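# Two robots move latched power supplies into tote on bench

## Task

Robot r1 begins in the work room; robot r2 begins in the store room, which also holds the tote. The connecting door is locked, but a service window is open. Release and remove both power supplies from their cages on the work bench and place each one entirely within the tote. Each supply is held in its cage by a latch, which opens when the green lever on that supply is operated. At the end the tote has to rest on the staging bench with nothing overhanging the bench edge. Finish by releasing everything and moving the robots away. The task fails if either robot tips over or is left leaning.

## Robot and tools

Robots: r1 and r2 are identical Hello Robot Stretch 4 units. Each has an omni-wheel base, a mast with a lift, one arm that telescopes forward, a three-joint wrist (yaw, pitch, roll) and a two-finger gripper. Each is about 1.6 m tall, and its base rim lies within 0.23 m of the base origin. Cameras per robot: <r>_head_camera, <r>_head_left_camera, <r>_head_right_camera, <r>_wrist_camera, where <r> is r1 or r2.

Frames: each robot reports everything in its own frames. The base frame has its origin on the floor under the base centre, with x forward, y to the left and z up. hand_pose is a point between the open fingertips, given in that base frame, and its printed value may be a little off. The odometry frame is the base frame as it was when the scene began. Only images, lidar_m and wrist_depth_mm reveal where one robot sits relative to the other.

execute_actions(actions, cameras): actions holds exactly one action, or is empty to just read state and images. An action maps a robot name ("r1", "r2") to its own command; each robot gets a separate entry. Inside an entry:
- base: one relative move from where the base last measured itself. {"translate_m": d} is a straight drive in metres, -2 to 2, forward positive. {"strafe_m": d} is a sideways move in metres, -2 to 2, left positive. {"rotate_rad": d} is a turn on the spot in radians, -3.2 to 3.2, counter-clockwise (left) positive.
- joints: absolute joint targets by name, not offsets. lift_m 0 to 1.2 m; arm_m 0 to 0.55 m (extension); wrist_yaw_rad -1.134 to 4.276 (0 points forward, positive to the left, 3.14 folded back, above 3.4 the arm may block); wrist_pitch_rad -1.117 to 4.259 (0 level, 1.57 pointing down); wrist_roll_rad -1.117 to 4.259 (positive turns clockwise when seen from behind); gripper_m -0.038 to 0.141 m, the fingertip gap (below 0 the fingers squeeze each other). Out-of-range joint targets are clipped and reported; any other bad value or unknown key rejects the whole call.
- pace: "slow", "default", "fast" or "max"; base speeds 0.1/0.3/0.4/0.6 m/s and turns 1/2/3/4 rad/s, reduced when the lift is raised.
- contact_limits: {"arm_m": v}, v from 0 (lightest) to 0.75 (hardest), default 0.5.
- end_of_arm: "enable_torque" alone, to revive wrist or gripper motors after a torque_fault.
All motions in one action begin together. An action runs 15 s at most. A robot or joint left out may keep pushing toward its previous target. cameras lists which images to return; omitted, null or ["all"] means all, [] means none. Unfolding the wrist at the start: lift_m 0.4 with wrist_yaw_rad 0 in a single action.

wait(seconds): 0 to 10 s; nothing new is commanded and the usual state and images come back.
zoom_image(camera, region): region is [x0, y0, x1, y1] in pixels of that camera's latest full image, at most 504 by 504.
read_manual(section): only returns licence text; moves nothing.
finished_scene(scene): closes the current scene irreversibly and reports success; the goal must already hold and stay held.

Result lines: base_status and joint_status tell how each commanded motion ended: "done" (for the base it only means the wheels turned the commanded amount, slip included), "off_target", "contact_stop_at_<key>" (something blocked it; that part goes slack), "limit_stop_at_<name>" such as own_body or tilt, "time_out", "torque_fault". on_its_own covers what was not commanded; "held at" there is the held target, not the position. joint_positions gives readings; tolerances are about 0.004 m for lift, arm and gripper, 0.02 rad for yaw and roll, 0.05 rad for pitch. base_odometry counts wheel turns; if turned_by_wheels and turned_by_imu disagree by over about 0.1 rad, the base hit something or slipped. base_tilt in degrees, forward and right positive, biased by up to 1.5 degrees. motor_effort is percent of maximum, peak in brackets, noisy; positive wheel effort turns the base right. lidar_m has 12 distances in metres, 30-degree sectors starting straight ahead and going counter-clockwise (4th left, 7th behind, 10th right); "-" is nothing seen or closer than 0.25 m. wrist_depth_mm is a 7x7 grid of depths in mm (100 to 2000), read row by row from the top left. Cameras have OpenCV calibrations given per camera, with small errors.

Gripping: command a gap below the object's width; going lower squeezes harder and pulls the object inward. Position readings do not prove a hold; a firm squeeze shows as a change in gripper effort. If fingertips jam on a surface below, lift up.

Avoid: robots pressing into each other (once bases touch, even millimetres more is a hard press that ends the run; there is no touch reading). Carrying over 1 kg with arm_m above 0.2 while driving or turning, especially fast, which can tip a robot; strong pushes with a high gripper. A leaning robot over 6 degrees goes slack. Dropping, slamming or hard pushing objects. Wrist stalls cause torque_fault. Two robots given the same move can differ by about 3 cm per metre, so shared loads are risky. Loose objects may occasionally get nudged. Shorter robot motion time is better.

Each tool is called as name(argument=value, ...) on one line, values as JSON.

## Session

execute_actions(actions=[])

Scene clock: 0.00 s.
r1.base_odometry: x=+0.000 y=+0.000 heading=+0.000 (m, m, rad; r1's odometry frame)
r1.turned_by_wheels: +0.000 (rad since the last result)
r1.turned_by_imu: +0.000 (rad since the last result)
r1.base_tilt: forward=+0.0 right=-0.3 (deg)
r1.lidar_m: 1.58 1.24 1.20 1.20 1.51 1.41 1.41 1.86 3.10 0.93 0.76 3.30
r1.base_status: not commanded
r1.joint_positions: lift_m=+0.231 arm_m=+0.001 wrist_yaw_rad=+3.044 wrist_pitch_rad=-0.013 wrist_roll_rad=+0.012 gripper_m=+0.057
r1.joint_status: not commanded
r1.motor_effort: lift_m=+21 arm_m=+0 wrist_yaw_rad=-1 wrist_pitch_rad=-6 wrist_roll_rad=-2 gripper_m=-3 wheel_0=+0 wheel_1=+0 wheel_2=+0 (%)
r1.hand_pose: x=-0.1067 y=+0.1152 z=+0.4126 quat_wxyz=(+0.049, +0.007, +0.005, +0.999) (m; r1's base frame)
r1.wrist_depth_mm: 114 136 1618 1499 1397 1308 1255 / 109 137 1618 1537 1397 1308 1255 / 116 138 1618 1499 1430 1336 1281 / 135 257 1576 1499 1430 1336 1255 / 1921 1708 1618 1537 1397 1397 1281 / 1255 1229 197 1205 196 1308 1281 / 904 878 960 - 960 891 904
r2.base_odometry: x=+0.000 y=+0.000 heading=+0.000 (m, m, rad; r2's odometry frame)
r2.turned_by_wheels: +0.000 (rad since the last result)
r2.turned_by_imu: +0.000 (rad since the last result)
r2.base_tilt: forward=+0.1 right=-0.2 (deg)
r2.lidar_m: 1.24 1.62 3.91 1.27 1.69 3.10 1.21 0.86 0.82 0.86 1.18 1.15
r2.base_status: not commanded
r2.joint_positions: lift_m=+0.227 arm_m=+0.002 wrist_yaw_rad=+3.208 wrist_pitch_rad=+0.012 wrist_roll_rad=+0.012 gripper_m=+0.057
r2.joint_status: not commanded
r2.motor_effort: lift_m=+20 arm_m=+0 wrist_yaw_rad=+0 wrist_pitch_rad=-7 wrist_roll_rad=-3 gripper_m=-3 wheel_0=-1 wheel_1=+0 wheel_2=+0 (%)
r2.hand_pose: x=-0.1211 y=+0.0680 z=+0.4013 quat_wxyz=(-0.033, -0.006, +0.006, +0.999) (m; r2's base frame)
r2.wrist_depth_mm: - 137 234 1756 - - - / - 110 136 1756 - - - / - 112 137 1756 - - - / - 127 154 1708 - - - / 191 946 1229 1756 - - - / 209 976 195 1464 202 1366 1308 / 208 931 991 108 1008 878 917
pictures: r1_head_camera, r1_head_left_camera, r1_head_right_camera, r1_wrist_camera, r2_head_camera, r2_head_left_camera, r2_head_right_camera, r2_wrist_camera
Images, in order (width x height): r1_head_camera 420x560, r1_head_left_camera 420x672, r1_head_right_camera 420x672, r1_wrist_camera 616x392, r2_head_camera 420x560, r2_head_left_camera 420x672, r2_head_right_camera 420x672, r2_wrist_camera 616x392.

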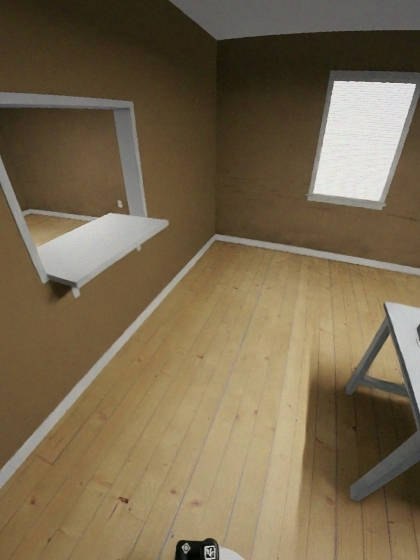

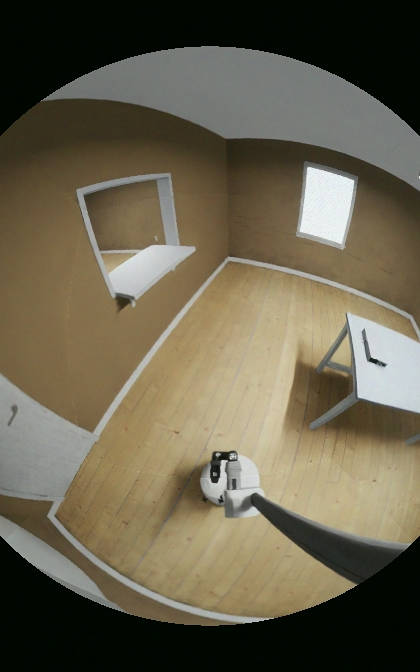

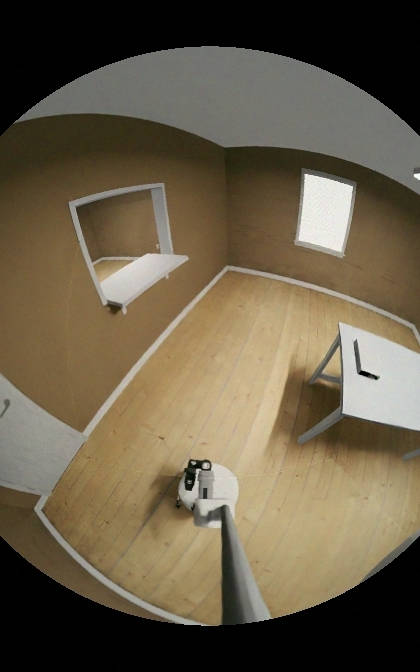

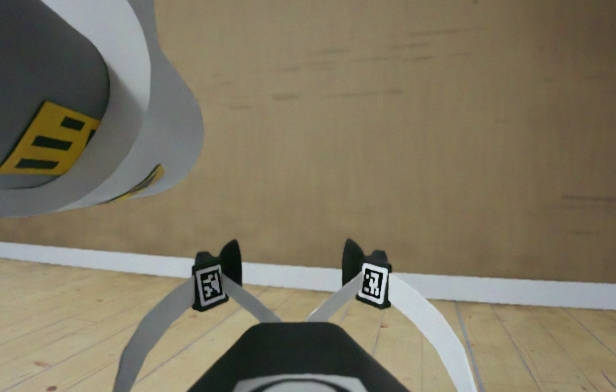

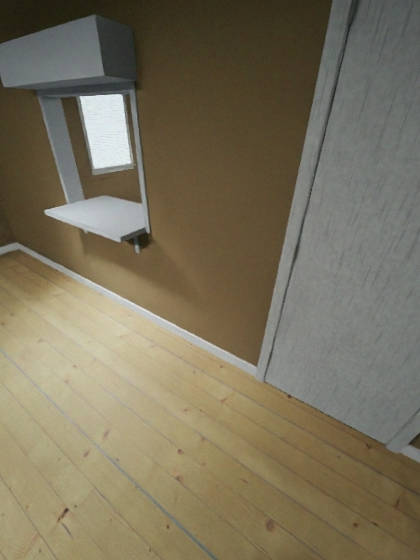

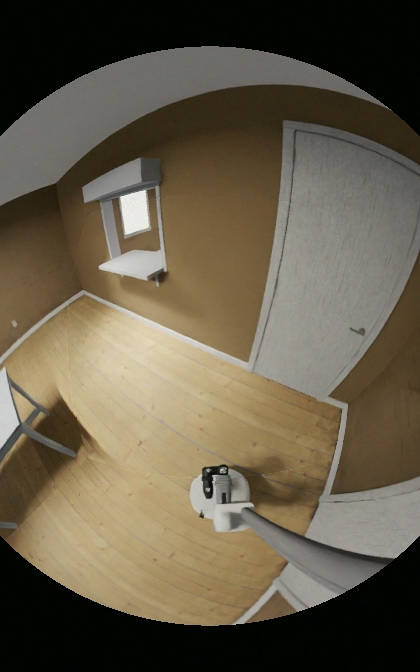

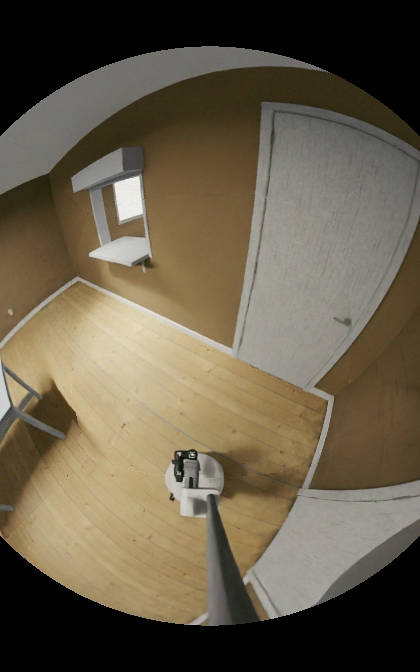

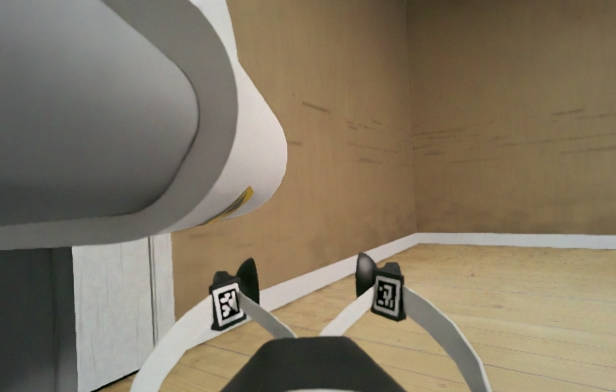

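execute_actions(actions=[{"r1":{"base":{"rotate_rad":-1.1}},"r2":{"base":{"rotate_rad":1.7}}}], cameras=["r1_head_camera","r1_head_left_camera","r2_head_camera","r2_head_left_camera"])

Scene clock: 2.27 s.
r1.base_odometry: x=+0.000 y=+0.000 heading=-1.100 (m, m, rad; r1's odometry frame)
r1.turned_by_wheels: -1.100 (rad since the last result)
r1.turned_by_imu: -1.114 (rad since the last result)
r1.base_tilt: forward=-0.1 right=-0.3 (deg)
r1.lidar_m: 0.74 1.32 1.67 1.24 1.19 1.18 1.49 1.41 1.43 1.79 3.07 0.98
r1.base_status: done
r1.joint_positions: lift_m=+0.231 arm_m=+0.001 wrist_yaw_rad=+3.043 wrist_pitch_rad=-0.013 wrist_roll_rad=+0.012 gripper_m=+0.057
r1.joint_status: not commanded
r1.motor_effort: lift_m=+21(20) arm_m=+0(0) wrist_yaw_rad=-2(1) wrist_pitch_rad=-8(6) wrist_roll_rad=+0(1) gripper_m=-2(2) wheel_0=+0(3) wheel_1=-1(9) wheel_2=-1(5) (%)
r1.hand_pose: x=-0.1067 y=+0.1153 z=+0.4126 quat_wxyz=(+0.049, +0.007, +0.005, +0.999) (m; r1's base frame)
r1.wrist_depth_mm: 114 136 1756 1537 1308 1118 991 / 109 137 1808 1618 1308 1138 960 / 116 138 1756 1618 1336 1138 991 / 135 257 1756 1661 1366 1118 1008 / 1308 1499 1708 1576 1281 1138 991 / 1255 1281 198 1229 197 1138 1008 / 904 891 976 - 976 891 891
r2.base_odometry: x=+0.000 y=+0.000 heading=+1.699 (m, m, rad; r2's odometry frame)
r2.turned_by_wheels: +1.699 (rad since the last result)
r2.turned_by_imu: +1.715 (rad since the last result)
r2.base_tilt: forward=+0.1 right=-0.2 (deg)
r2.lidar_m: 1.27 1.90 2.30 1.05 0.81 0.79 0.90 1.19 1.18 1.31 1.64 1.41
r2.base_status: done
r2.joint_positions: lift_m=+0.227 arm_m=+0.002 wrist_yaw_rad=+3.208 wrist_pitch_rad=+0.012 wrist_roll_rad=+0.012 gripper_m=+0.057
r2.joint_status: not commanded
r2.motor_effort: lift_m=+20(19) arm_m=+0(0) wrist_yaw_rad=+0(0) wrist_pitch_rad=-7(7) wrist_roll_rad=-2(2) gripper_m=-3(2) wheel_0=-3(10) wheel_1=-1(8) wheel_2=-2(11) (%)
r2.hand_pose: x=-0.1211 y=+0.0680 z=+0.4013 quat_wxyz=(-0.033, -0.006, +0.006, +0.999) (m; r2's base frame)
r2.wrist_depth_mm: - 138 233 1138 946 788 699 / - 110 137 1138 946 788 699 / - 112 136 1078 946 798 699 / - 127 154 1118 946 798 699 / 192 1255 1430 1160 931 798 699 / 210 1255 195 1118 202 798 707 / 208 991 1008 108 904 778 707
pictures: r1_head_camera, r1_head_left_camera, r2_head_camera, r2_head_left_camera
Images, in order (width x height): r1_head_camera 420x560, r1_head_left_camera 420x672, r2_head_camera 420x560, r2_head_left_camera 420x672.

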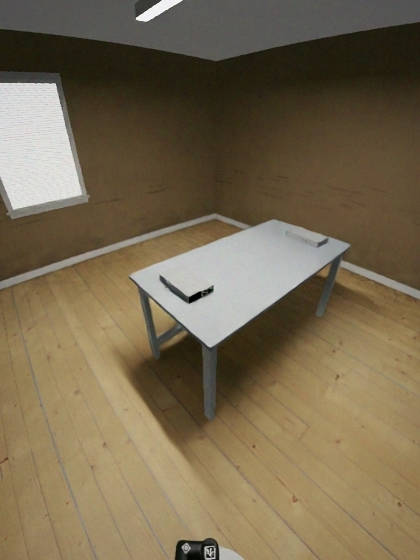

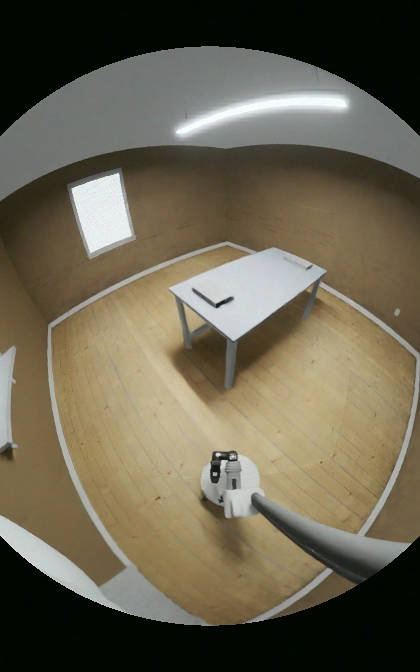

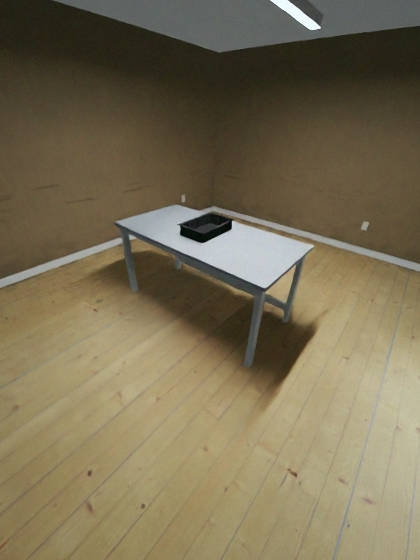

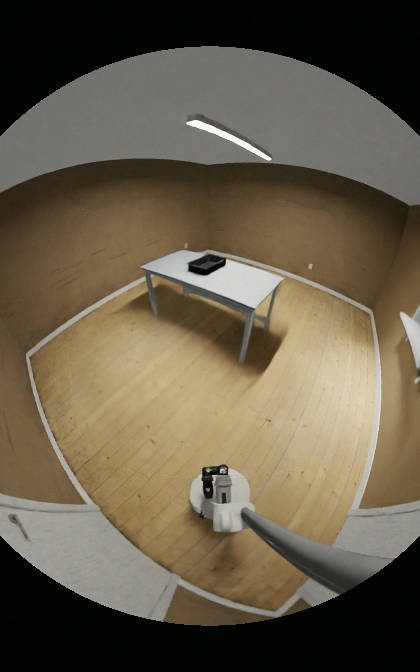

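zoom_image(camera="r1_head_camera", region=[130, 240, 250, 330])

zoom_image(camera="r1_head_camera", region=[250, 200, 370, 280])

zoom_image(camera="r2_head_camera", region=[110, 180, 320, 300])

Region (130, 240, 250, 330) of r1_head_camera's 420x560 image, scaled by 4.200, with more detail than that image has; it fills the top 378 rows of this view, and the rest is white.

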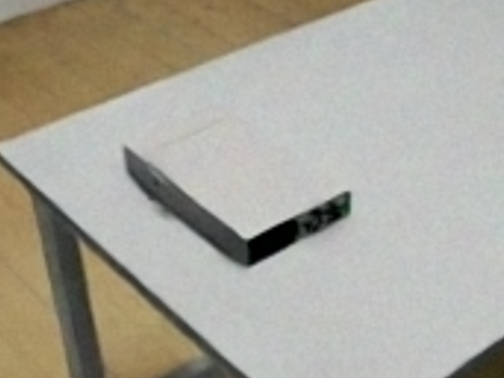

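Region (250, 200, 370, 280) of r1_head_camera's 420x560 image, scaled by 4.200, with more detail than that image has.

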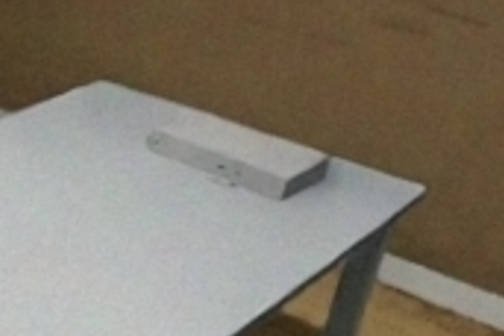

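Region (110, 180, 320, 300) of r2_head_camera's 420x560 image, scaled by 2.400, with more detail than that image has; it fills the top 288 rows of this view, and the rest is white.

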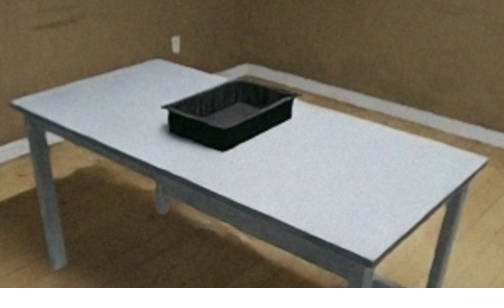

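execute_actions(actions=[{"r1":{"base":{"rotate_rad":0.68},"joints":{"lift_m":0.72,"wrist_yaw_rad":0},"pace":"fast"},"r2":{"base":{"rotate_rad":-0.665},"pace":"fast"}}], cameras=[])

execute_actions(actions=[{"r1":{"base":{"strafe_m":-0.67},"joints":{"wrist_pitch_rad":0.3,"gripper_m":0.1},"pace":"fast"},"r2":{"base":{"translate_m":1.65},"pace":"max"}}], cameras=["r1_head_camera","r1_wrist_camera","r2_head_left_camera"])

Scene clock: 5.73 s.
r1.base_odometry: x=+0.000 y=+0.000 heading=-0.420 (m, m, rad; r1's odometry frame)
r1.turned_by_wheels: +0.680 (rad since the last result)
r1.turned_by_imu: +0.689 (rad since the last result)
r1.base_tilt: forward=-0.1 right=-0.3 (deg)
r1.lidar_m: 3.31 1.38 1.22 1.20 1.21 1.48 1.41 1.47 2.05 3.09 0.81 0.76
r1.base_status: done
r1.joint_positions: lift_m=+0.720 arm_m=+0.001 wrist_yaw_rad=+0.000 wrist_pitch_rad=-0.013 wrist_roll_rad=+0.012 gripper_m=+0.057
r1.joint_status: all done
r1.motor_effort: lift_m=+22(23) arm_m=+0(0) wrist_yaw_rad=-2(9) wrist_pitch_rad=-8(7) wrist_roll_rad=-1(0) gripper_m=-2(2) wheel_0=-1(5) wheel_1=+0(5) wheel_2=-1(9) (%)
r1.hand_pose: x=+0.4603 y=-0.0873 z=+0.9017 quat_wxyz=(+1.000, +0.006, -0.006, +0.000) (m; r1's base frame)
r1.wrist_depth_mm: 1921 - - - - - - / 1863 - - - - - - / 1921 - - - - - - / 1863 - - - - - - / 1863 - - - - 917 768 / 1921 - 196 - 197 1078 603 / 1756 1756 1863 - 1921 1756 1708
r2.base_odometry: x=+0.000 y=+0.000 heading=+1.035 (m, m, rad; r2's odometry frame)
r2.turned_by_wheels: -0.664 (rad since the last result)
r2.turned_by_imu: -0.669 (rad since the last result)
r2.base_tilt: forward=+0.2 right=-0.1 (deg)
r2.lidar_m: 3.89 1.23 1.66 3.09 1.20 0.86 0.81 0.84 1.18 1.17 1.18 1.62
r2.base_status: done
r2.joint_positions: lift_m=+0.227 arm_m=+0.002 wrist_yaw_rad=+3.208 wrist_pitch_rad=+0.012 wrist_roll_rad=+0.012 gripper_m=+0.057
r2.joint_status: not commanded
r2.motor_effort: lift_m=+20(19) arm_m=+0(0) wrist_yaw_rad=+0(0) wrist_pitch_rad=-6(7) wrist_roll_rad=-4(1) gripper_m=-2(2) wheel_0=+4(10) wheel_1=+2(9) wheel_2=+3(11) (%)
r2.hand_pose: x=-0.1211 y=+0.0680 z=+0.4013 quat_wxyz=(-0.033, -0.006, +0.006, +0.999) (m; r2's base frame)
r2.wrist_depth_mm: - 137 234 931 917 904 917 / - 110 137 931 917 917 917 / - 112 137 931 917 917 904 / - 127 154 931 917 904 917 / 192 976 946 917 917 904 917 / 209 976 195 931 202 917 917 / 208 960 917 108 917 878 891
pictures: none
No camera images: the call's "cameras" was empty. Leave "cameras" out to get every camera's image.

Scene clock: 10.00 s.
r1.base_odometry: x=-0.273 y=-0.612 heading=-0.420 (m, m, rad; r1's odometry frame)
r1.turned_by_wheels: +0.000 (rad since the last result)
r1.turned_by_imu: +0.003 (rad since the last result)
r1.base_tilt: forward=+0.0 right=-0.3 (deg)
r1.lidar_m: 0.55 0.57 1.80 1.84 1.92 1.45 1.41 1.48 2.06 2.43 0.81 0.58
r1.base_status: done
r1.joint_positions: lift_m=+0.720 arm_m=+0.001 wrist_yaw_rad=+0.000 wrist_pitch_rad=+0.302 wrist_roll_rad=+0.012 gripper_m=+0.100
r1.joint_status: all done
r1.motor_effort: lift_m=+22(22) arm_m=+0(0) wrist_yaw_rad=-2(3) wrist_pitch_rad=-6(5) wrist_roll_rad=+0(1) gripper_m=+0(2) wheel_0=+0(9) wheel_1=+1(9) wheel_2=-1(3) (%)
r1.hand_pose: x=+0.4473 y=-0.0874 z=+0.8123 quat_wxyz=(+0.989, +0.006, +0.150, -0.001) (m; r1's base frame)
r1.wrist_depth_mm: - - - - - - - / - - - - - - - / - - 654 627 778 788 820 / - 455 455 462 469 480 480 / 1618 362 364 375 368 382 379 / 1397 413 1205 427 1229 1308 1366 / 1160 473 1182 - 1229 1182 1182
r2.base_odometry: x=+0.842 y=+1.419 heading=+1.036 (m, m, rad; r2's odometry frame)
r2.turned_by_wheels: +0.000 (rad since the last result)
r2.turned_by_imu: +0.005 (rad since the last result)
r2.base_tilt: forward=+0.1 right=-0.2 (deg)
r2.lidar_m: 2.25 2.33 0.53 0.51 0.54 2.57 2.45 1.72 1.01 0.94 0.98 1.67
r2.base_status: done
r2.joint_positions: lift_m=+0.227 arm_m=+0.002 wrist_yaw_rad=+3.208 wrist_pitch_rad=+0.012 wrist_roll_rad=+0.012 gripper_m=+0.057
r2.joint_status: not commanded
r2.motor_effort: lift_m=+19(20) arm_m=-1(1) wrist_yaw_rad=+0(0) wrist_pitch_rad=-7(7) wrist_roll_rad=-2(1) gripper_m=-3(3) wheel_0=+2(10) wheel_1=+0(8) wheel_2=+1(16) (%)
r2.hand_pose: x=-0.1211 y=+0.0680 z=+0.4013 quat_wxyz=(-0.033, -0.006, +0.006, +0.999) (m; r2's base frame)
r2.wrist_depth_mm: - 137 234 - - - - / - 110 136 - - - - / - 112 137 - - - - / - 127 154 - - - - / 191 - - - - - - / 209 1576 195 1464 202 1336 1281 / 208 976 1008 108 1008 866 917
pictures: r1_head_camera, r1_wrist_camera, r2_head_left_camera
camera_calibration (this result's frames):
r1_wrist_camera: T_world_to_cam=[[-0.034681, -0.999398, 0.00126233, -0.0808653], [-0.335895, 0.0104666, -0.941841, 0.962138], [0.941261, -0.033088, -0.336056, 0.0774451], [0, 0, 0, 1]] pos_world=[0.247477, -0.0883244, 0.932309]
Images, in order (width x height): r1_head_camera 420x560, r1_wrist_camera 616x392, r2_head_left_camera 420x672.

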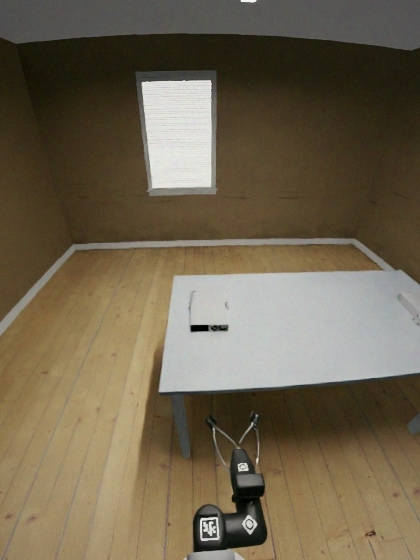

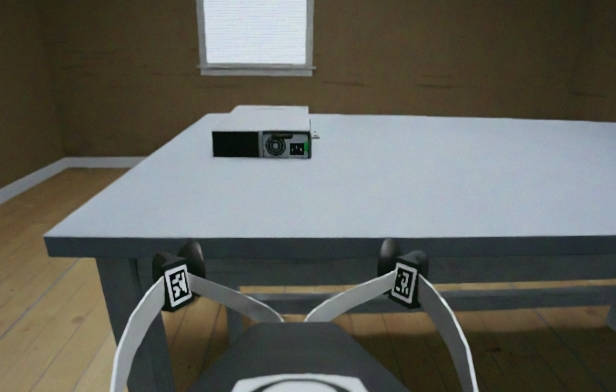

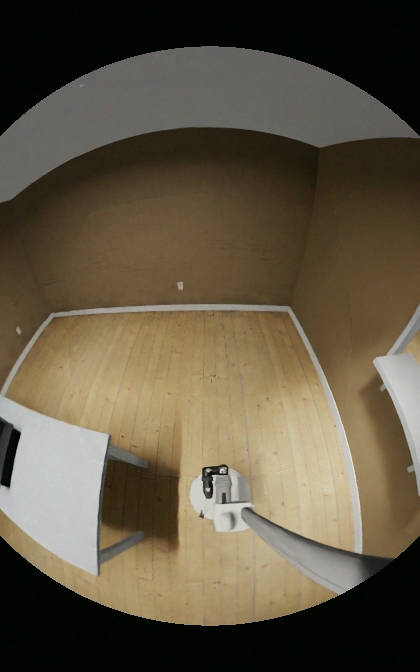

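zoom_image(camera="r1_wrist_camera", region=[190, 90, 340, 180])

Region (190, 90, 340, 180) of r1_wrist_camera's 616x392 image, scaled by 3.360; it fills the top 302 rows of this view, and the rest is white.

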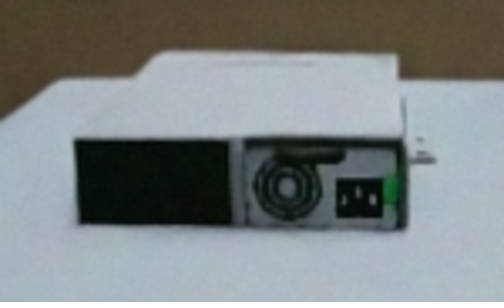

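execute_actions(actions=[{"r1":{"base":{"translate_m":0.22},"joints":{"wrist_pitch_rad":0.5,"gripper_m":0.141,"lift_m":0.8},"pace":"fast"},"r2":{"base":{"rotate_rad":1.57},"joints":{"lift_m":0.85},"pace":"fast"}}], cameras=["r1_head_camera","r1_wrist_camera","r2_head_camera"])

zoom_image(camera="r1_head_camera", region=[170, 300, 270, 420])

Scene clock: 12.83 s.
r1.base_odometry: x=-0.073 y=-0.701 heading=-0.421 (m, m, rad; r1's odometry frame)
r1.turned_by_wheels: +0.000 (rad since the last result)
r1.turned_by_imu: +0.000 (rad since the last result)
r1.base_tilt: forward=+0.0 right=-0.4 (deg)
r1.lidar_m: 0.34 0.37 1.73 1.87 1.91 1.67 1.64 1.69 2.39 1.31 0.48 0.36
r1.base_status: done
r1.joint_positions: lift_m=+0.800 arm_m=+0.001 wrist_yaw_rad=+0.000 wrist_pitch_rad=+0.502 wrist_roll_rad=+0.012 gripper_m=+0.141
r1.joint_status: all done
r1.motor_effort: lift_m=+22(23) arm_m=+0(0) wrist_yaw_rad=-2(2) wrist_pitch_rad=-6(3) wrist_roll_rad=-1(1) gripper_m=+0(3) wheel_0=-1(7) wheel_1=-1(4) wheel_2=-1(10) (%)
r1.hand_pose: x=+0.4248 y=-0.0874 z=+0.8393 quat_wxyz=(+0.969, +0.006, +0.248, -0.001) (m; r1's base frame)
r1.wrist_depth_mm: - - - - - - - / - - 723 750 831 - - / - 634 477 500 574 580 591 / 1756 415 421 433 436 436 445 / 343 338 345 347 351 355 355 / 282 270 272 283 277 286 294 / 247 246 256 - 259 252 259
r2.base_odometry: x=+0.842 y=+1.419 heading=+2.605 (m, m, rad; r2's odometry frame)
r2.turned_by_wheels: +1.569 (rad since the last result)
r2.turned_by_imu: +1.584 (rad since the last result)
r2.base_tilt: forward=+0.1 right=-0.2 (deg)
r2.lidar_m: 0.52 0.55 2.58 2.46 1.71 1.03 0.94 1.00 1.68 2.26 2.34 0.56
r2.base_status: done
r2.joint_positions: lift_m=+0.850 arm_m=+0.002 wrist_yaw_rad=+3.208 wrist_pitch_rad=+0.012 wrist_roll_rad=+0.012 gripper_m=+0.057
r2.joint_status: all done
r2.motor_effort: lift_m=+22(24) arm_m=-1(0) wrist_yaw_rad=+0(0) wrist_pitch_rad=-7(7) wrist_roll_rad=-2(2) gripper_m=-2(3) wheel_0=-4(9) wheel_1=-1(9) wheel_2=-4(12) (%)
r2.hand_pose: x=-0.1211 y=+0.0680 z=+1.0244 quat_wxyz=(-0.033, -0.006, +0.006, +0.999) (m; r2's base frame)
r2.wrist_depth_mm: - 138 234 1255 1255 1255 1229 / - 110 137 - 1281 1229 1255 / - 112 137 - 1255 1229 1229 / - 127 154 - 1281 1255 1229 / 192 1078 1281 1281 1255 1255 1229 / 209 1281 195 1281 202 1255 1255 / 208 1308 1281 108 1255 1255 1255
pictures: r1_head_camera, r1_wrist_camera, r2_head_camera
camera_calibration (this result's frames):
r1_wrist_camera: T_world_to_cam=[[-0.0336504, -0.999401, 0.00811291, -0.0878438], [-0.516265, 0.0104312, -0.856365, 0.984896], [0.855768, -0.0330055, -0.516306, 0.295327], [0, 0, 0, 1]] pos_world=[0.25278, -0.0883174, 0.996623]
Images, in order (width x height): r1_head_camera 420x560, r1_wrist_camera 616x392, r2_head_camera 420x560.

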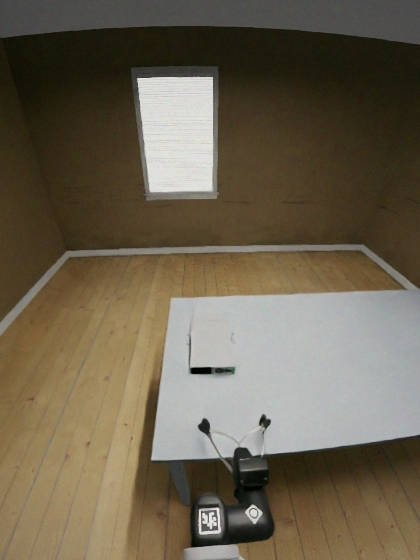

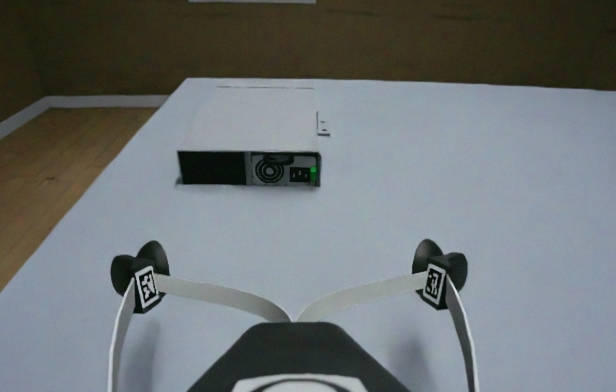

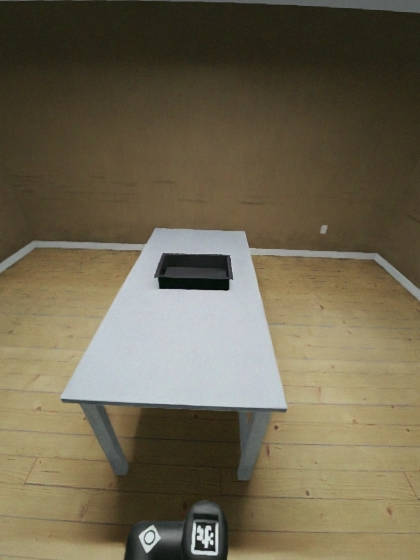

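Region (170, 300, 270, 420) of r1_head_camera's 420x560 image, scaled by 4.200, with more detail than that image has.

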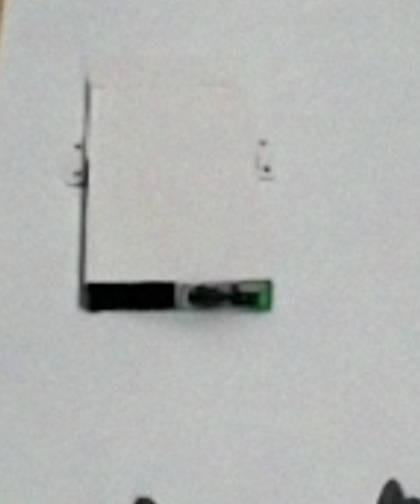

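execute_actions(actions=[{"r1":{"joints":{"arm_m":0.14,"wrist_pitch_rad":0.6,"lift_m":0.8},"pace":"fast"}}], cameras=["r1_wrist_camera"])

zoom_image(camera="r1_wrist_camera", region=[200, 130, 380, 260])

Scene clock: 14.20 s.
r1.base_odometry: x=-0.073 y=-0.701 heading=-0.421 (m, m, rad; r1's odometry frame)
r1.turned_by_wheels: +0.000 (rad since the last result)
r1.turned_by_imu: +0.000 (rad since the last result)
r1.base_tilt: forward=+0.0 right=-0.4 (deg)
r1.lidar_m: 0.34 0.36 1.72 1.87 1.91 1.71 1.62 1.69 2.37 1.34 0.48 0.36
r1.base_status: not commanded
r1.joint_positions: lift_m=+0.800 arm_m=+0.138 wrist_yaw_rad=+0.000 wrist_pitch_rad=+0.602 wrist_roll_rad=+0.012 gripper_m=+0.141
r1.joint_status: all done
r1.motor_effort: lift_m=+22(22) arm_m=+9(10) wrist_yaw_rad=-3(1) wrist_pitch_rad=-6(5) wrist_roll_rad=-2(2) gripper_m=+1(2) wheel_0=-1(1) wheel_1=-1(1) wheel_2=-1(1) (%)
r1.hand_pose: x=+0.5472 y=-0.0874 z=+0.8148 quat_wxyz=(+0.955, +0.005, +0.296, -0.002) (m; r1's base frame)
r1.wrist_depth_mm: - - - - - - - / - - 452 488 580 609 627 / 1921 413 343 364 445 455 466 / 362 338 327 312 362 364 373 / 290 293 298 303 303 307 309 / 251 241 244 254 248 255 264 / 223 222 230 - 233 229 233
r2.base_odometry: x=+0.842 y=+1.419 heading=+2.605 (m, m, rad; r2's odometry frame)
r2.turned_by_wheels: +0.000 (rad since the last result)
r2.turned_by_imu: +0.000 (rad since the last result)
r2.base_tilt: forward=+0.1 right=-0.2 (deg)
r2.lidar_m: 0.51 0.55 2.62 2.46 1.71 1.00 0.92 1.01 1.69 2.25 2.35 0.57
r2.base_status: not commanded
r2.joint_positions: lift_m=+0.850 arm_m=+0.002 wrist_yaw_rad=+3.208 wrist_pitch_rad=+0.012 wrist_roll_rad=+0.012 gripper_m=+0.057
r2.joint_status: not commanded
r2.motor_effort: lift_m=+22(22) arm_m=+0(0) wrist_yaw_rad=+0(0) wrist_pitch_rad=-7(7) wrist_roll_rad=-2(4) gripper_m=-4(3) wheel_0=-4(4) wheel_1=-1(1) wheel_2=-3(3) (%)
r2.hand_pose: x=-0.1211 y=+0.0680 z=+1.0244 quat_wxyz=(-0.033, -0.006, +0.006, +0.999) (m; r2's base frame)
r2.wrist_depth_mm: - 138 235 1281 1255 1255 1255 / - 110 136 - 1281 1255 1229 / - 112 137 - 1255 1229 1229 / - 127 154 - 1308 1255 1229 / 192 1078 1308 1281 1255 1255 1255 / 209 1308 195 1255 202 1255 1229 / 208 1308 1281 108 1255 1255 1229
pictures: r1_wrist_camera
camera_calibration (this result's frames):
r1_wrist_camera: T_world_to_cam=[[-0.0324447, -0.999408, 0.0114334, -0.086839], [-0.599145, 0.0102919, -0.800575, 1.02693], [0.799983, -0.0328247, -0.599124, 0.275952], [0, 0, 0, 1]] pos_world=[0.391703, -0.0882985, 0.988454]
Images, in order (width x height): r1_wrist_camera 616x392.

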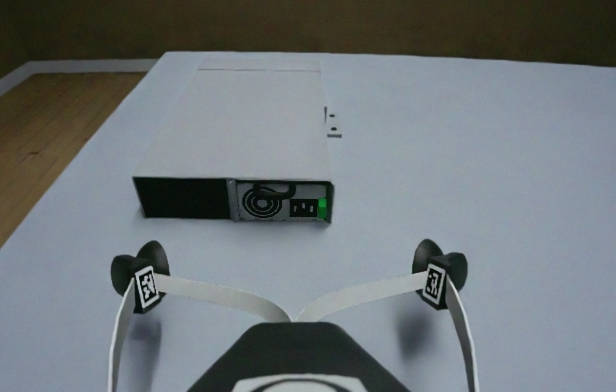

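Region (200, 130, 380, 260) of r1_wrist_camera's 616x392 image, scaled by 2.800.

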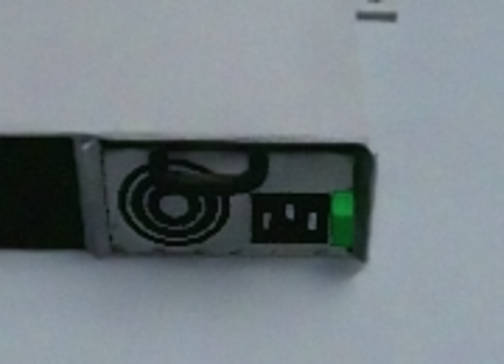

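execute_actions(actions=[{"r1":{"joints":{"arm_m":0.16,"wrist_pitch_rad":0.5,"lift_m":0.762,"gripper_m":0.09,"wrist_roll_rad":0.2}},"r2":{"base":{"rotate_rad":3.12},"joints":{"wrist_yaw_rad":0},"pace":"fast"}}], cameras=["r1_wrist_camera","r1_head_camera","r2_head_camera"])

zoom_image(camera="r1_head_camera", region=[170, 330, 290, 430])

Scene clock: 17.57 s.
r1.base_odometry: x=-0.073 y=-0.701 heading=-0.421 (m, m, rad; r1's odometry frame)
r1.turned_by_wheels: +0.000 (rad since the last result)
r1.turned_by_imu: +0.000 (rad since the last result)
r1.base_tilt: forward=+0.0 right=-0.3 (deg)
r1.lidar_m: 0.32 0.36 1.73 1.86 1.91 1.70 1.64 1.70 2.38 1.34 0.47 0.36
r1.base_status: not commanded
r1.joint_positions: lift_m=+0.762 arm_m=+0.158 wrist_yaw_rad=+0.000 wrist_pitch_rad=+0.502 wrist_roll_rad=+0.200 gripper_m=+0.090
r1.joint_status: all done
r1.motor_effort: lift_m=+18(21) arm_m=+9(8) wrist_yaw_rad=-2(2) wrist_pitch_rad=-8(11) wrist_roll_rad=+3(3) gripper_m=-2(2) wheel_0=-1(1) wheel_1=-1(1) wheel_2=-1(1) (%)
r1.hand_pose: x=+0.5821 y=-0.0874 z=+0.8015 quat_wxyz=(+0.964, +0.097, +0.247, -0.025) (m; r1's base frame)
r1.wrist_depth_mm: - - - - - - - / - - - 621 585 535 508 / - 549 375 397 424 397 375 / - 320 290 286 329 314 300 / 343 304 285 282 270 258 251 / 272 253 236 237 216 221 215 / 231 221 223 - 204 192 191
r2.base_odometry: x=+0.842 y=+1.419 heading=-0.559 (m, m, rad; r2's odometry frame)
r2.turned_by_wheels: +3.119 (rad since the last result)
r2.turned_by_imu: +3.148 (rad since the last result)
r2.base_tilt: forward=+0.1 right=-0.2 (deg)
r2.lidar_m: 0.93 0.97 1.58 2.23 2.32 0.54 0.50 0.54 0.73 2.46 1.77 1.05
r2.base_status: done
r2.joint_positions: lift_m=+0.850 arm_m=+0.002 wrist_yaw_rad=+0.001 wrist_pitch_rad=+0.012 wrist_roll_rad=+0.012 gripper_m=+0.057
r2.joint_status: all done
r2.motor_effort: lift_m=+20(22) arm_m=+0(1) wrist_yaw_rad=-2(7) wrist_pitch_rad=-7(7) wrist_roll_rad=-3(2) gripper_m=-2(2) wheel_0=-4(10) wheel_1=-2(8) wheel_2=-3(13) (%)
r2.hand_pose: x=+0.4611 y=-0.0873 z=+1.0245 quat_wxyz=(+1.000, +0.006, +0.006, +0.000) (m; r2's base frame)
r2.wrist_depth_mm: - - - - 960 976 991 / - - - - 976 976 1008 / 1025 - - - 976 991 1008 / 1008 - - - 976 976 1008 / 946 1229 1118 1025 960 976 1008 / 778 750 194 946 202 991 1008 / 917 917 931 108 960 976 991
pictures: r1_head_camera, r1_wrist_camera, r2_head_camera
camera_calibration (this result's frames):
r1_wrist_camera: T_world_to_cam=[[-0.123498, -0.980087, -0.155491, 0.102889], [-0.50736, 0.197024, -0.838908, 1.03089], [0.852839, -0.0247129, -0.521589, 0.147821], [0, 0, 0, 1]] pos_world=[0.40967, -0.098616, 0.957919]
Images, in order (width x height): r1_head_camera 420x560, r1_wrist_camera 616x392, r2_head_camera 420x560.

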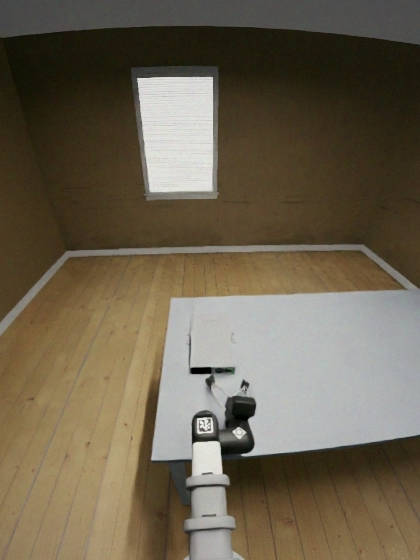

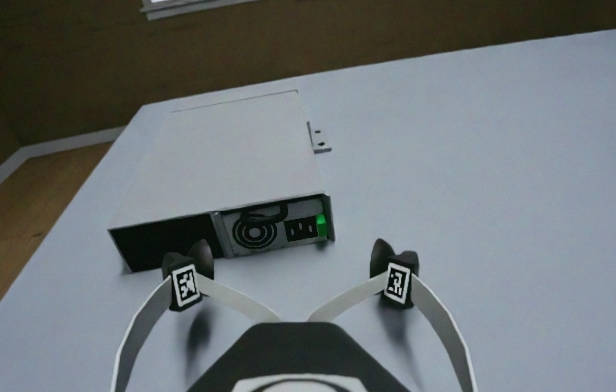

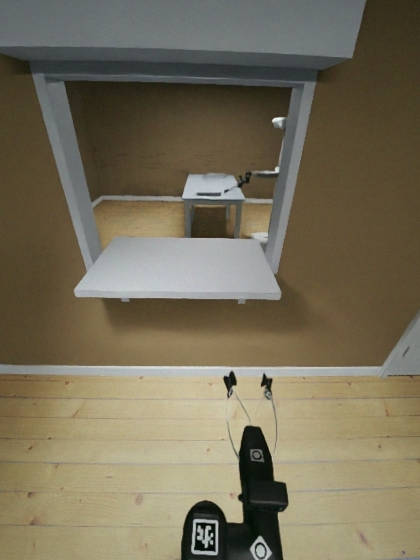

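Region (170, 330, 290, 430) of r1_head_camera's 420x560 image, scaled by 4.200, with more detail than that image has.

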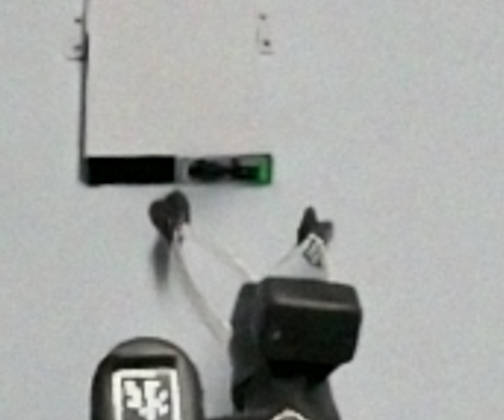

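execute_actions(actions=[{"r1":{"base":{"strafe_m":0.008},"joints":{"arm_m":0.18,"lift_m":0.767,"gripper_m":0.078,"wrist_roll_rad":0.15,"wrist_yaw_rad":0.03},"pace":"slow"},"r2":{"base":{"strafe_m":0.2}}}], cameras=["r1_wrist_camera","r1_head_camera"])

zoom_image(camera="r1_head_camera", region=[180, 340, 270, 410])

Scene clock: 19.73 s.
r1.base_odometry: x=-0.069 y=-0.694 heading=-0.421 (m, m, rad; r1's odometry frame)
r1.turned_by_wheels: +0.000 (rad since the last result)
r1.turned_by_imu: +0.000 (rad since the last result)
r1.base_tilt: forward=-0.1 right=-0.3 (deg)
r1.lidar_m: 0.33 0.35 1.72 1.84 1.91 1.71 1.63 1.71 2.38 1.33 0.50 0.37
r1.base_status: done
r1.joint_positions: lift_m=+0.767 arm_m=+0.178 wrist_yaw_rad=+0.030 wrist_pitch_rad=+0.502 wrist_roll_rad=+0.150 gripper_m=+0.078
r1.joint_status: all done
r1.motor_effort: lift_m=+23(24) arm_m=+9(13) wrist_yaw_rad=-2(1) wrist_pitch_rad=-6(7) wrist_roll_rad=-2(4) gripper_m=-1(2) wheel_0=-1(6) wheel_1=+1(2) wheel_2=+0(0) (%)
r1.hand_pose: x=+0.6046 y=-0.0798 z=+0.8061 quat_wxyz=(+0.966, +0.069, +0.249, -0.004) (m; r1's base frame)
r1.wrist_depth_mm: - - - - - - - / - - - 661 621 585 564 / - 603 379 366 442 424 410 / - 377 287 277 347 336 322 / 345 297 259 268 271 274 266 / 267 254 238 240 225 233 228 / 229 220 225 - 212 200 200
r2.base_odometry: x=+0.948 y=+1.589 heading=-0.559 (m, m, rad; r2's odometry frame)
r2.turned_by_wheels: +0.000 (rad since the last result)
r2.turned_by_imu: +0.001 (rad since the last result)
r2.base_tilt: forward=+0.2 right=-0.2 (deg)
r2.lidar_m: 0.93 0.93 1.58 2.05 2.11 2.78 0.52 0.54 0.75 2.67 1.77 0.99
r2.base_status: done
r2.joint_positions: lift_m=+0.850 arm_m=+0.002 wrist_yaw_rad=+0.000 wrist_pitch_rad=+0.012 wrist_roll_rad=+0.012 gripper_m=+0.057
r2.joint_status: not commanded
r2.motor_effort: lift_m=+21(21) arm_m=-1(1) wrist_yaw_rad=-1(2) wrist_pitch_rad=-7(6) wrist_roll_rad=-3(3) gripper_m=-3(1) wheel_0=-2(12) wheel_1=+1(10) wheel_2=+0(3) (%)
r2.hand_pose: x=+0.4611 y=-0.0873 z=+1.0245 quat_wxyz=(+1.000, +0.006, +0.006, +0.000) (m; r2's base frame)
r2.wrist_depth_mm: 891 - - - - 960 991 / 904 - - - - 976 991 / 904 - - - - 976 991 / 891 - - - - 976 991 / 891 991 1118 1042 960 960 991 / 891 732 195 931 202 960 976 / 904 917 931 108 960 976 991
pictures: r1_head_camera, r1_wrist_camera
camera_calibration (this result's frames):
r1_wrist_camera: T_world_to_cam=[[-0.0706636, -0.991081, -0.112983, 0.0467069], [-0.515643, 0.133252, -0.846378, 1.05058], [0.853884, -0.00154931, -0.52046, 0.131548], [0, 0, 0, 1]] pos_world=[0.432698, -0.0934974, 0.96293]
Images, in order (width x height): r1_head_camera 420x560, r1_wrist_camera 616x392.

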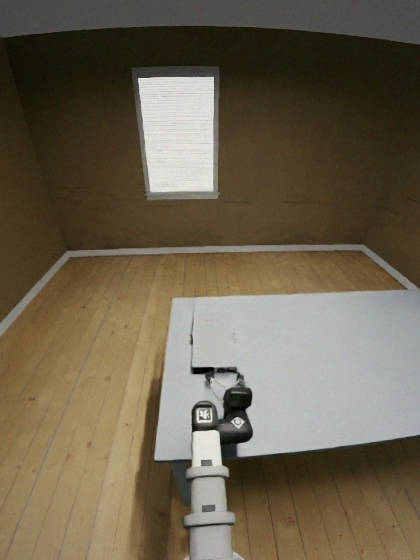

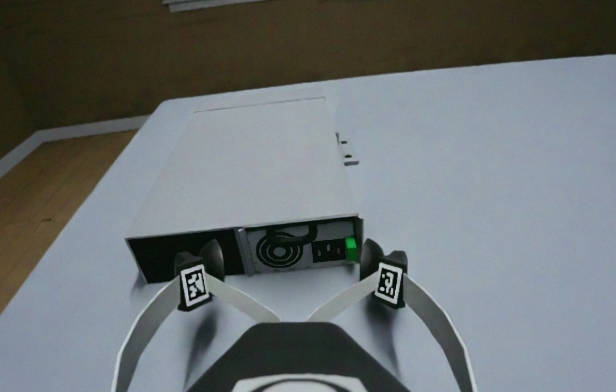

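Region (180, 340, 270, 410) of r1_head_camera's 420x560 image, scaled by 5.600, with more detail than that image has.

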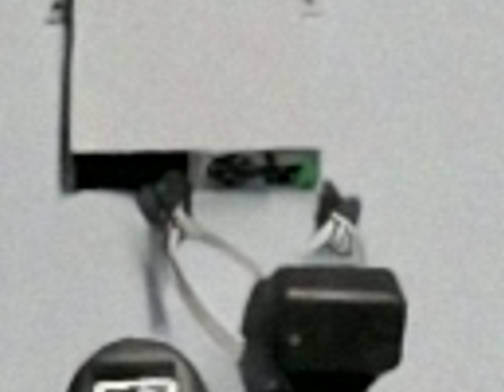

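execute_actions(actions=[{"r1":{"base":{"strafe_m":-0.011},"joints":{"lift_m":0.764,"gripper_m":0.068},"pace":"slow"}}], cameras=["r1_wrist_camera"])

execute_actions(actions=[{"r1":{"joints":{"arm_m":0.195},"contact_limits":{"arm_m":0.15},"pace":"slow"}}], cameras=["r1_wrist_camera","r1_head_camera"])

zoom_image(camera="r1_wrist_camera", region=[180, 190, 420, 320])

zoom_image(camera="r1_head_camera", region=[190, 345, 260, 400])

Scene clock: 20.93 s.
r1.base_odometry: x=-0.074 y=-0.704 heading=-0.421 (m, m, rad; r1's odometry frame)
r1.turned_by_wheels: +0.000 (rad since the last result)
r1.turned_by_imu: +0.000 (rad since the last result)
r1.base_tilt: forward=-0.1 right=-0.4 (deg)
r1.lidar_m: 0.33 0.35 1.73 1.87 1.91 1.69 1.64 1.70 2.37 1.34 0.49 0.36
r1.base_status: done
r1.joint_positions: lift_m=+0.764 arm_m=+0.178 wrist_yaw_rad=+0.030 wrist_pitch_rad=+0.502 wrist_roll_rad=+0.150 gripper_m=+0.068
r1.joint_status: all done
r1.motor_effort: lift_m=+18(21) arm_m=+9(9) wrist_yaw_rad=-1(0) wrist_pitch_rad=-8(8) wrist_roll_rad=-3(3) gripper_m=-2(2) wheel_0=+0(5) wheel_1=+0(4) wheel_2=-1(0) (%)
r1.hand_pose: x=+0.6046 y=-0.0798 z=+0.8036 quat_wxyz=(+0.966, +0.069, +0.249, -0.004) (m; r1's base frame)
r1.wrist_depth_mm: - - - - - - - / - - - 661 615 585 554 / - 554 373 377 439 418 404 / - 355 283 276 342 330 319 / 325 291 259 266 270 271 262 / 263 256 236 238 222 229 224 / 227 219 222 - 210 198 197
r2.base_odometry: x=+0.948 y=+1.589 heading=-0.559 (m, m, rad; r2's odometry frame)
r2.turned_by_wheels: +0.000 (rad since the last result)
r2.turned_by_imu: +0.000 (rad since the last result)
r2.base_tilt: forward=+0.1 right=-0.3 (deg)
r2.lidar_m: 0.92 0.97 1.55 2.06 2.09 2.80 0.53 0.55 0.74 2.68 1.76 1.00
r2.base_status: not commanded
r2.joint_positions: lift_m=+0.850 arm_m=+0.002 wrist_yaw_rad=+0.000 wrist_pitch_rad=+0.012 wrist_roll_rad=+0.012 gripper_m=+0.057
r2.joint_status: not commanded
r2.motor_effort: lift_m=+21(21) arm_m=+0(0) wrist_yaw_rad=-1(1) wrist_pitch_rad=-6(6) wrist_roll_rad=-2(0) gripper_m=-3(3) wheel_0=-2(2) wheel_1=+1(1) wheel_2=+0(0) (%)
r2.hand_pose: x=+0.4611 y=-0.0873 z=+1.0245 quat_wxyz=(+1.000, +0.006, +0.006, +0.000) (m; r2's base frame)
r2.wrist_depth_mm: 904 - - - - 991 991 / 891 - - - - 976 991 / 891 - - - - 976 991 / 891 - - - - 976 991 / 904 976 1118 1025 960 976 991 / 904 741 195 931 202 976 991 / 904 917 917 108 960 976 991
pictures: r1_wrist_camera
camera_calibration (this result's frames):
r1_wrist_camera: T_world_to_cam=[[-0.070661, -0.991081, -0.112982, 0.0464155], [-0.515635, 0.13325, -0.846384, 1.04841], [0.85389, -0.00154872, -0.520452, 0.130199], [0, 0, 0, 1]] pos_world=[0.4327, -0.0934973, 0.960362]
Images, in order (width x height): r1_wrist_camera 616x392.

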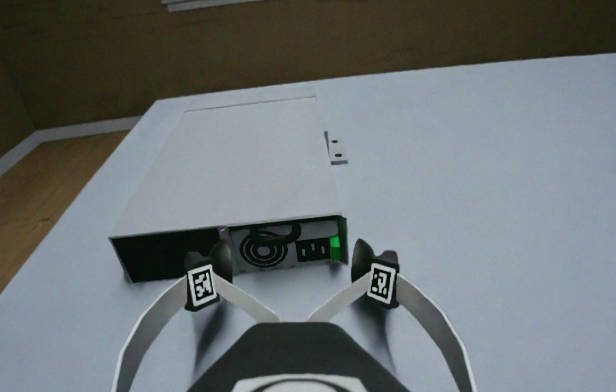

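Scene clock: 22.00 s.
r1.base_odometry: x=-0.074 y=-0.704 heading=-0.421 (m, m, rad; r1's odometry frame)
r1.turned_by_wheels: +0.000 (rad since the last result)
r1.turned_by_imu: +0.000 (rad since the last result)
r1.base_tilt: forward=-0.1 right=-0.4 (deg)
r1.lidar_m: 0.34 0.34 1.72 1.88 1.91 1.70 1.63 1.68 2.37 1.32 0.50 0.37
r1.base_status: not commanded
r1.joint_positions: lift_m=+0.764 arm_m=+0.193 wrist_yaw_rad=+0.031 wrist_pitch_rad=+0.502 wrist_roll_rad=+0.150 gripper_m=+0.068
r1.joint_status: all done
r1.motor_effort: lift_m=+18(18) arm_m=+9(9) wrist_yaw_rad=-2(5) wrist_pitch_rad=-7(8) wrist_roll_rad=-3(1) gripper_m=-2(2) wheel_0=+0(1) wheel_1=+1(1) wheel_2=-1(1) (%)
r1.contact_limits: arm_m 0.15
r1.hand_pose: x=+0.6196 y=-0.0796 z=+0.8035 quat_wxyz=(+0.966, +0.069, +0.249, -0.004) (m; r1's base frame)
r1.wrist_depth_mm: - - - - - - - / - - - 661 615 574 559 / - 549 373 379 436 421 404 / - 357 283 276 343 329 319 / 325 278 245 248 268 270 262 / 264 256 236 238 221 230 224 / 226 219 223 - 209 198 196
r2.base_odometry: x=+0.948 y=+1.589 heading=-0.559 (m, m, rad; r2's odometry frame)
r2.turned_by_wheels: +0.000 (rad since the last result)
r2.turned_by_imu: +0.000 (rad since the last result)
r2.base_tilt: forward=+0.1 right=-0.2 (deg)
r2.lidar_m: 0.93 0.98 1.60 2.04 2.10 2.80 0.52 0.54 0.76 2.66 1.77 1.00
r2.base_status: not commanded
r2.joint_positions: lift_m=+0.850 arm_m=+0.002 wrist_yaw_rad=+0.000 wrist_pitch_rad=+0.012 wrist_roll_rad=+0.012 gripper_m=+0.057
r2.joint_status: not commanded
r2.motor_effort: lift_m=+21(21) arm_m=-1(1) wrist_yaw_rad=-1(1) wrist_pitch_rad=-7(7) wrist_roll_rad=-2(3) gripper_m=-2(2) wheel_0=-2(2) wheel_1=+1(1) wheel_2=+0(0) (%)
r2.hand_pose: x=+0.4611 y=-0.0873 z=+1.0245 quat_wxyz=(+1.000, +0.006, +0.006, +0.000) (m; r2's base frame)
r2.wrist_depth_mm: 891 - - - - 976 991 / 904 - - - - 976 991 / 891 - - - - 960 991 / 891 - - - - 976 991 / 891 976 1118 1025 960 976 976 / 891 741 195 931 202 976 991 / 891 904 931 108 960 976 991
pictures: r1_head_camera, r1_wrist_camera
camera_calibration (this result's frames):
r1_wrist_camera: T_world_to_cam=[[-0.0696165, -0.991178, -0.112778, 0.0468968], [-0.515815, 0.132533, -0.846387, 1.05617], [0.853867, -0.000749726, -0.520491, 0.117469], [0, 0, 0, 1]] pos_world=[0.447749, -0.0934055, 0.960358]
Images, in order (width x height): r1_head_camera 420x560, r1_wrist_camera 616x392.

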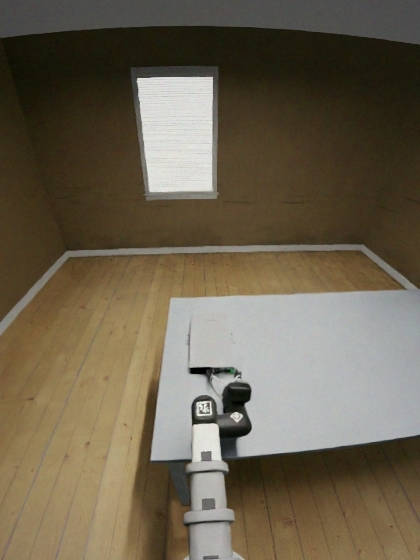

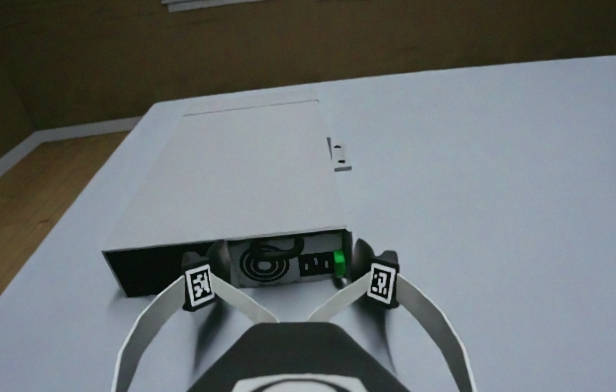

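Region (180, 190, 420, 320) of r1_wrist_camera's 616x392 image, scaled by 2.100; it fills the top 273 rows of this view, and the rest is white.

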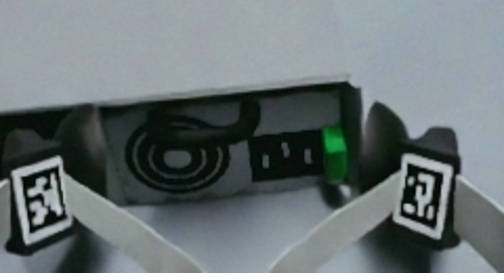

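Region (190, 345, 260, 400) of r1_head_camera's 420x560 image, scaled by 7.200, with more detail than that image has; it fills the top 396 rows of this view, and the rest is white.

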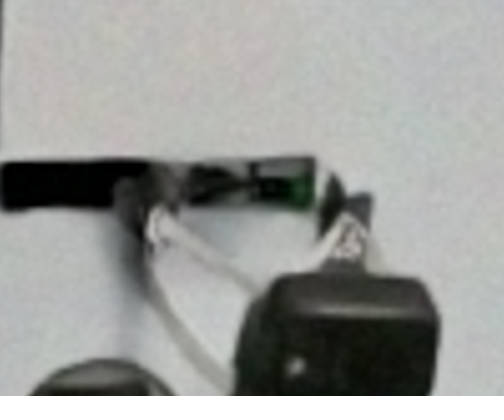

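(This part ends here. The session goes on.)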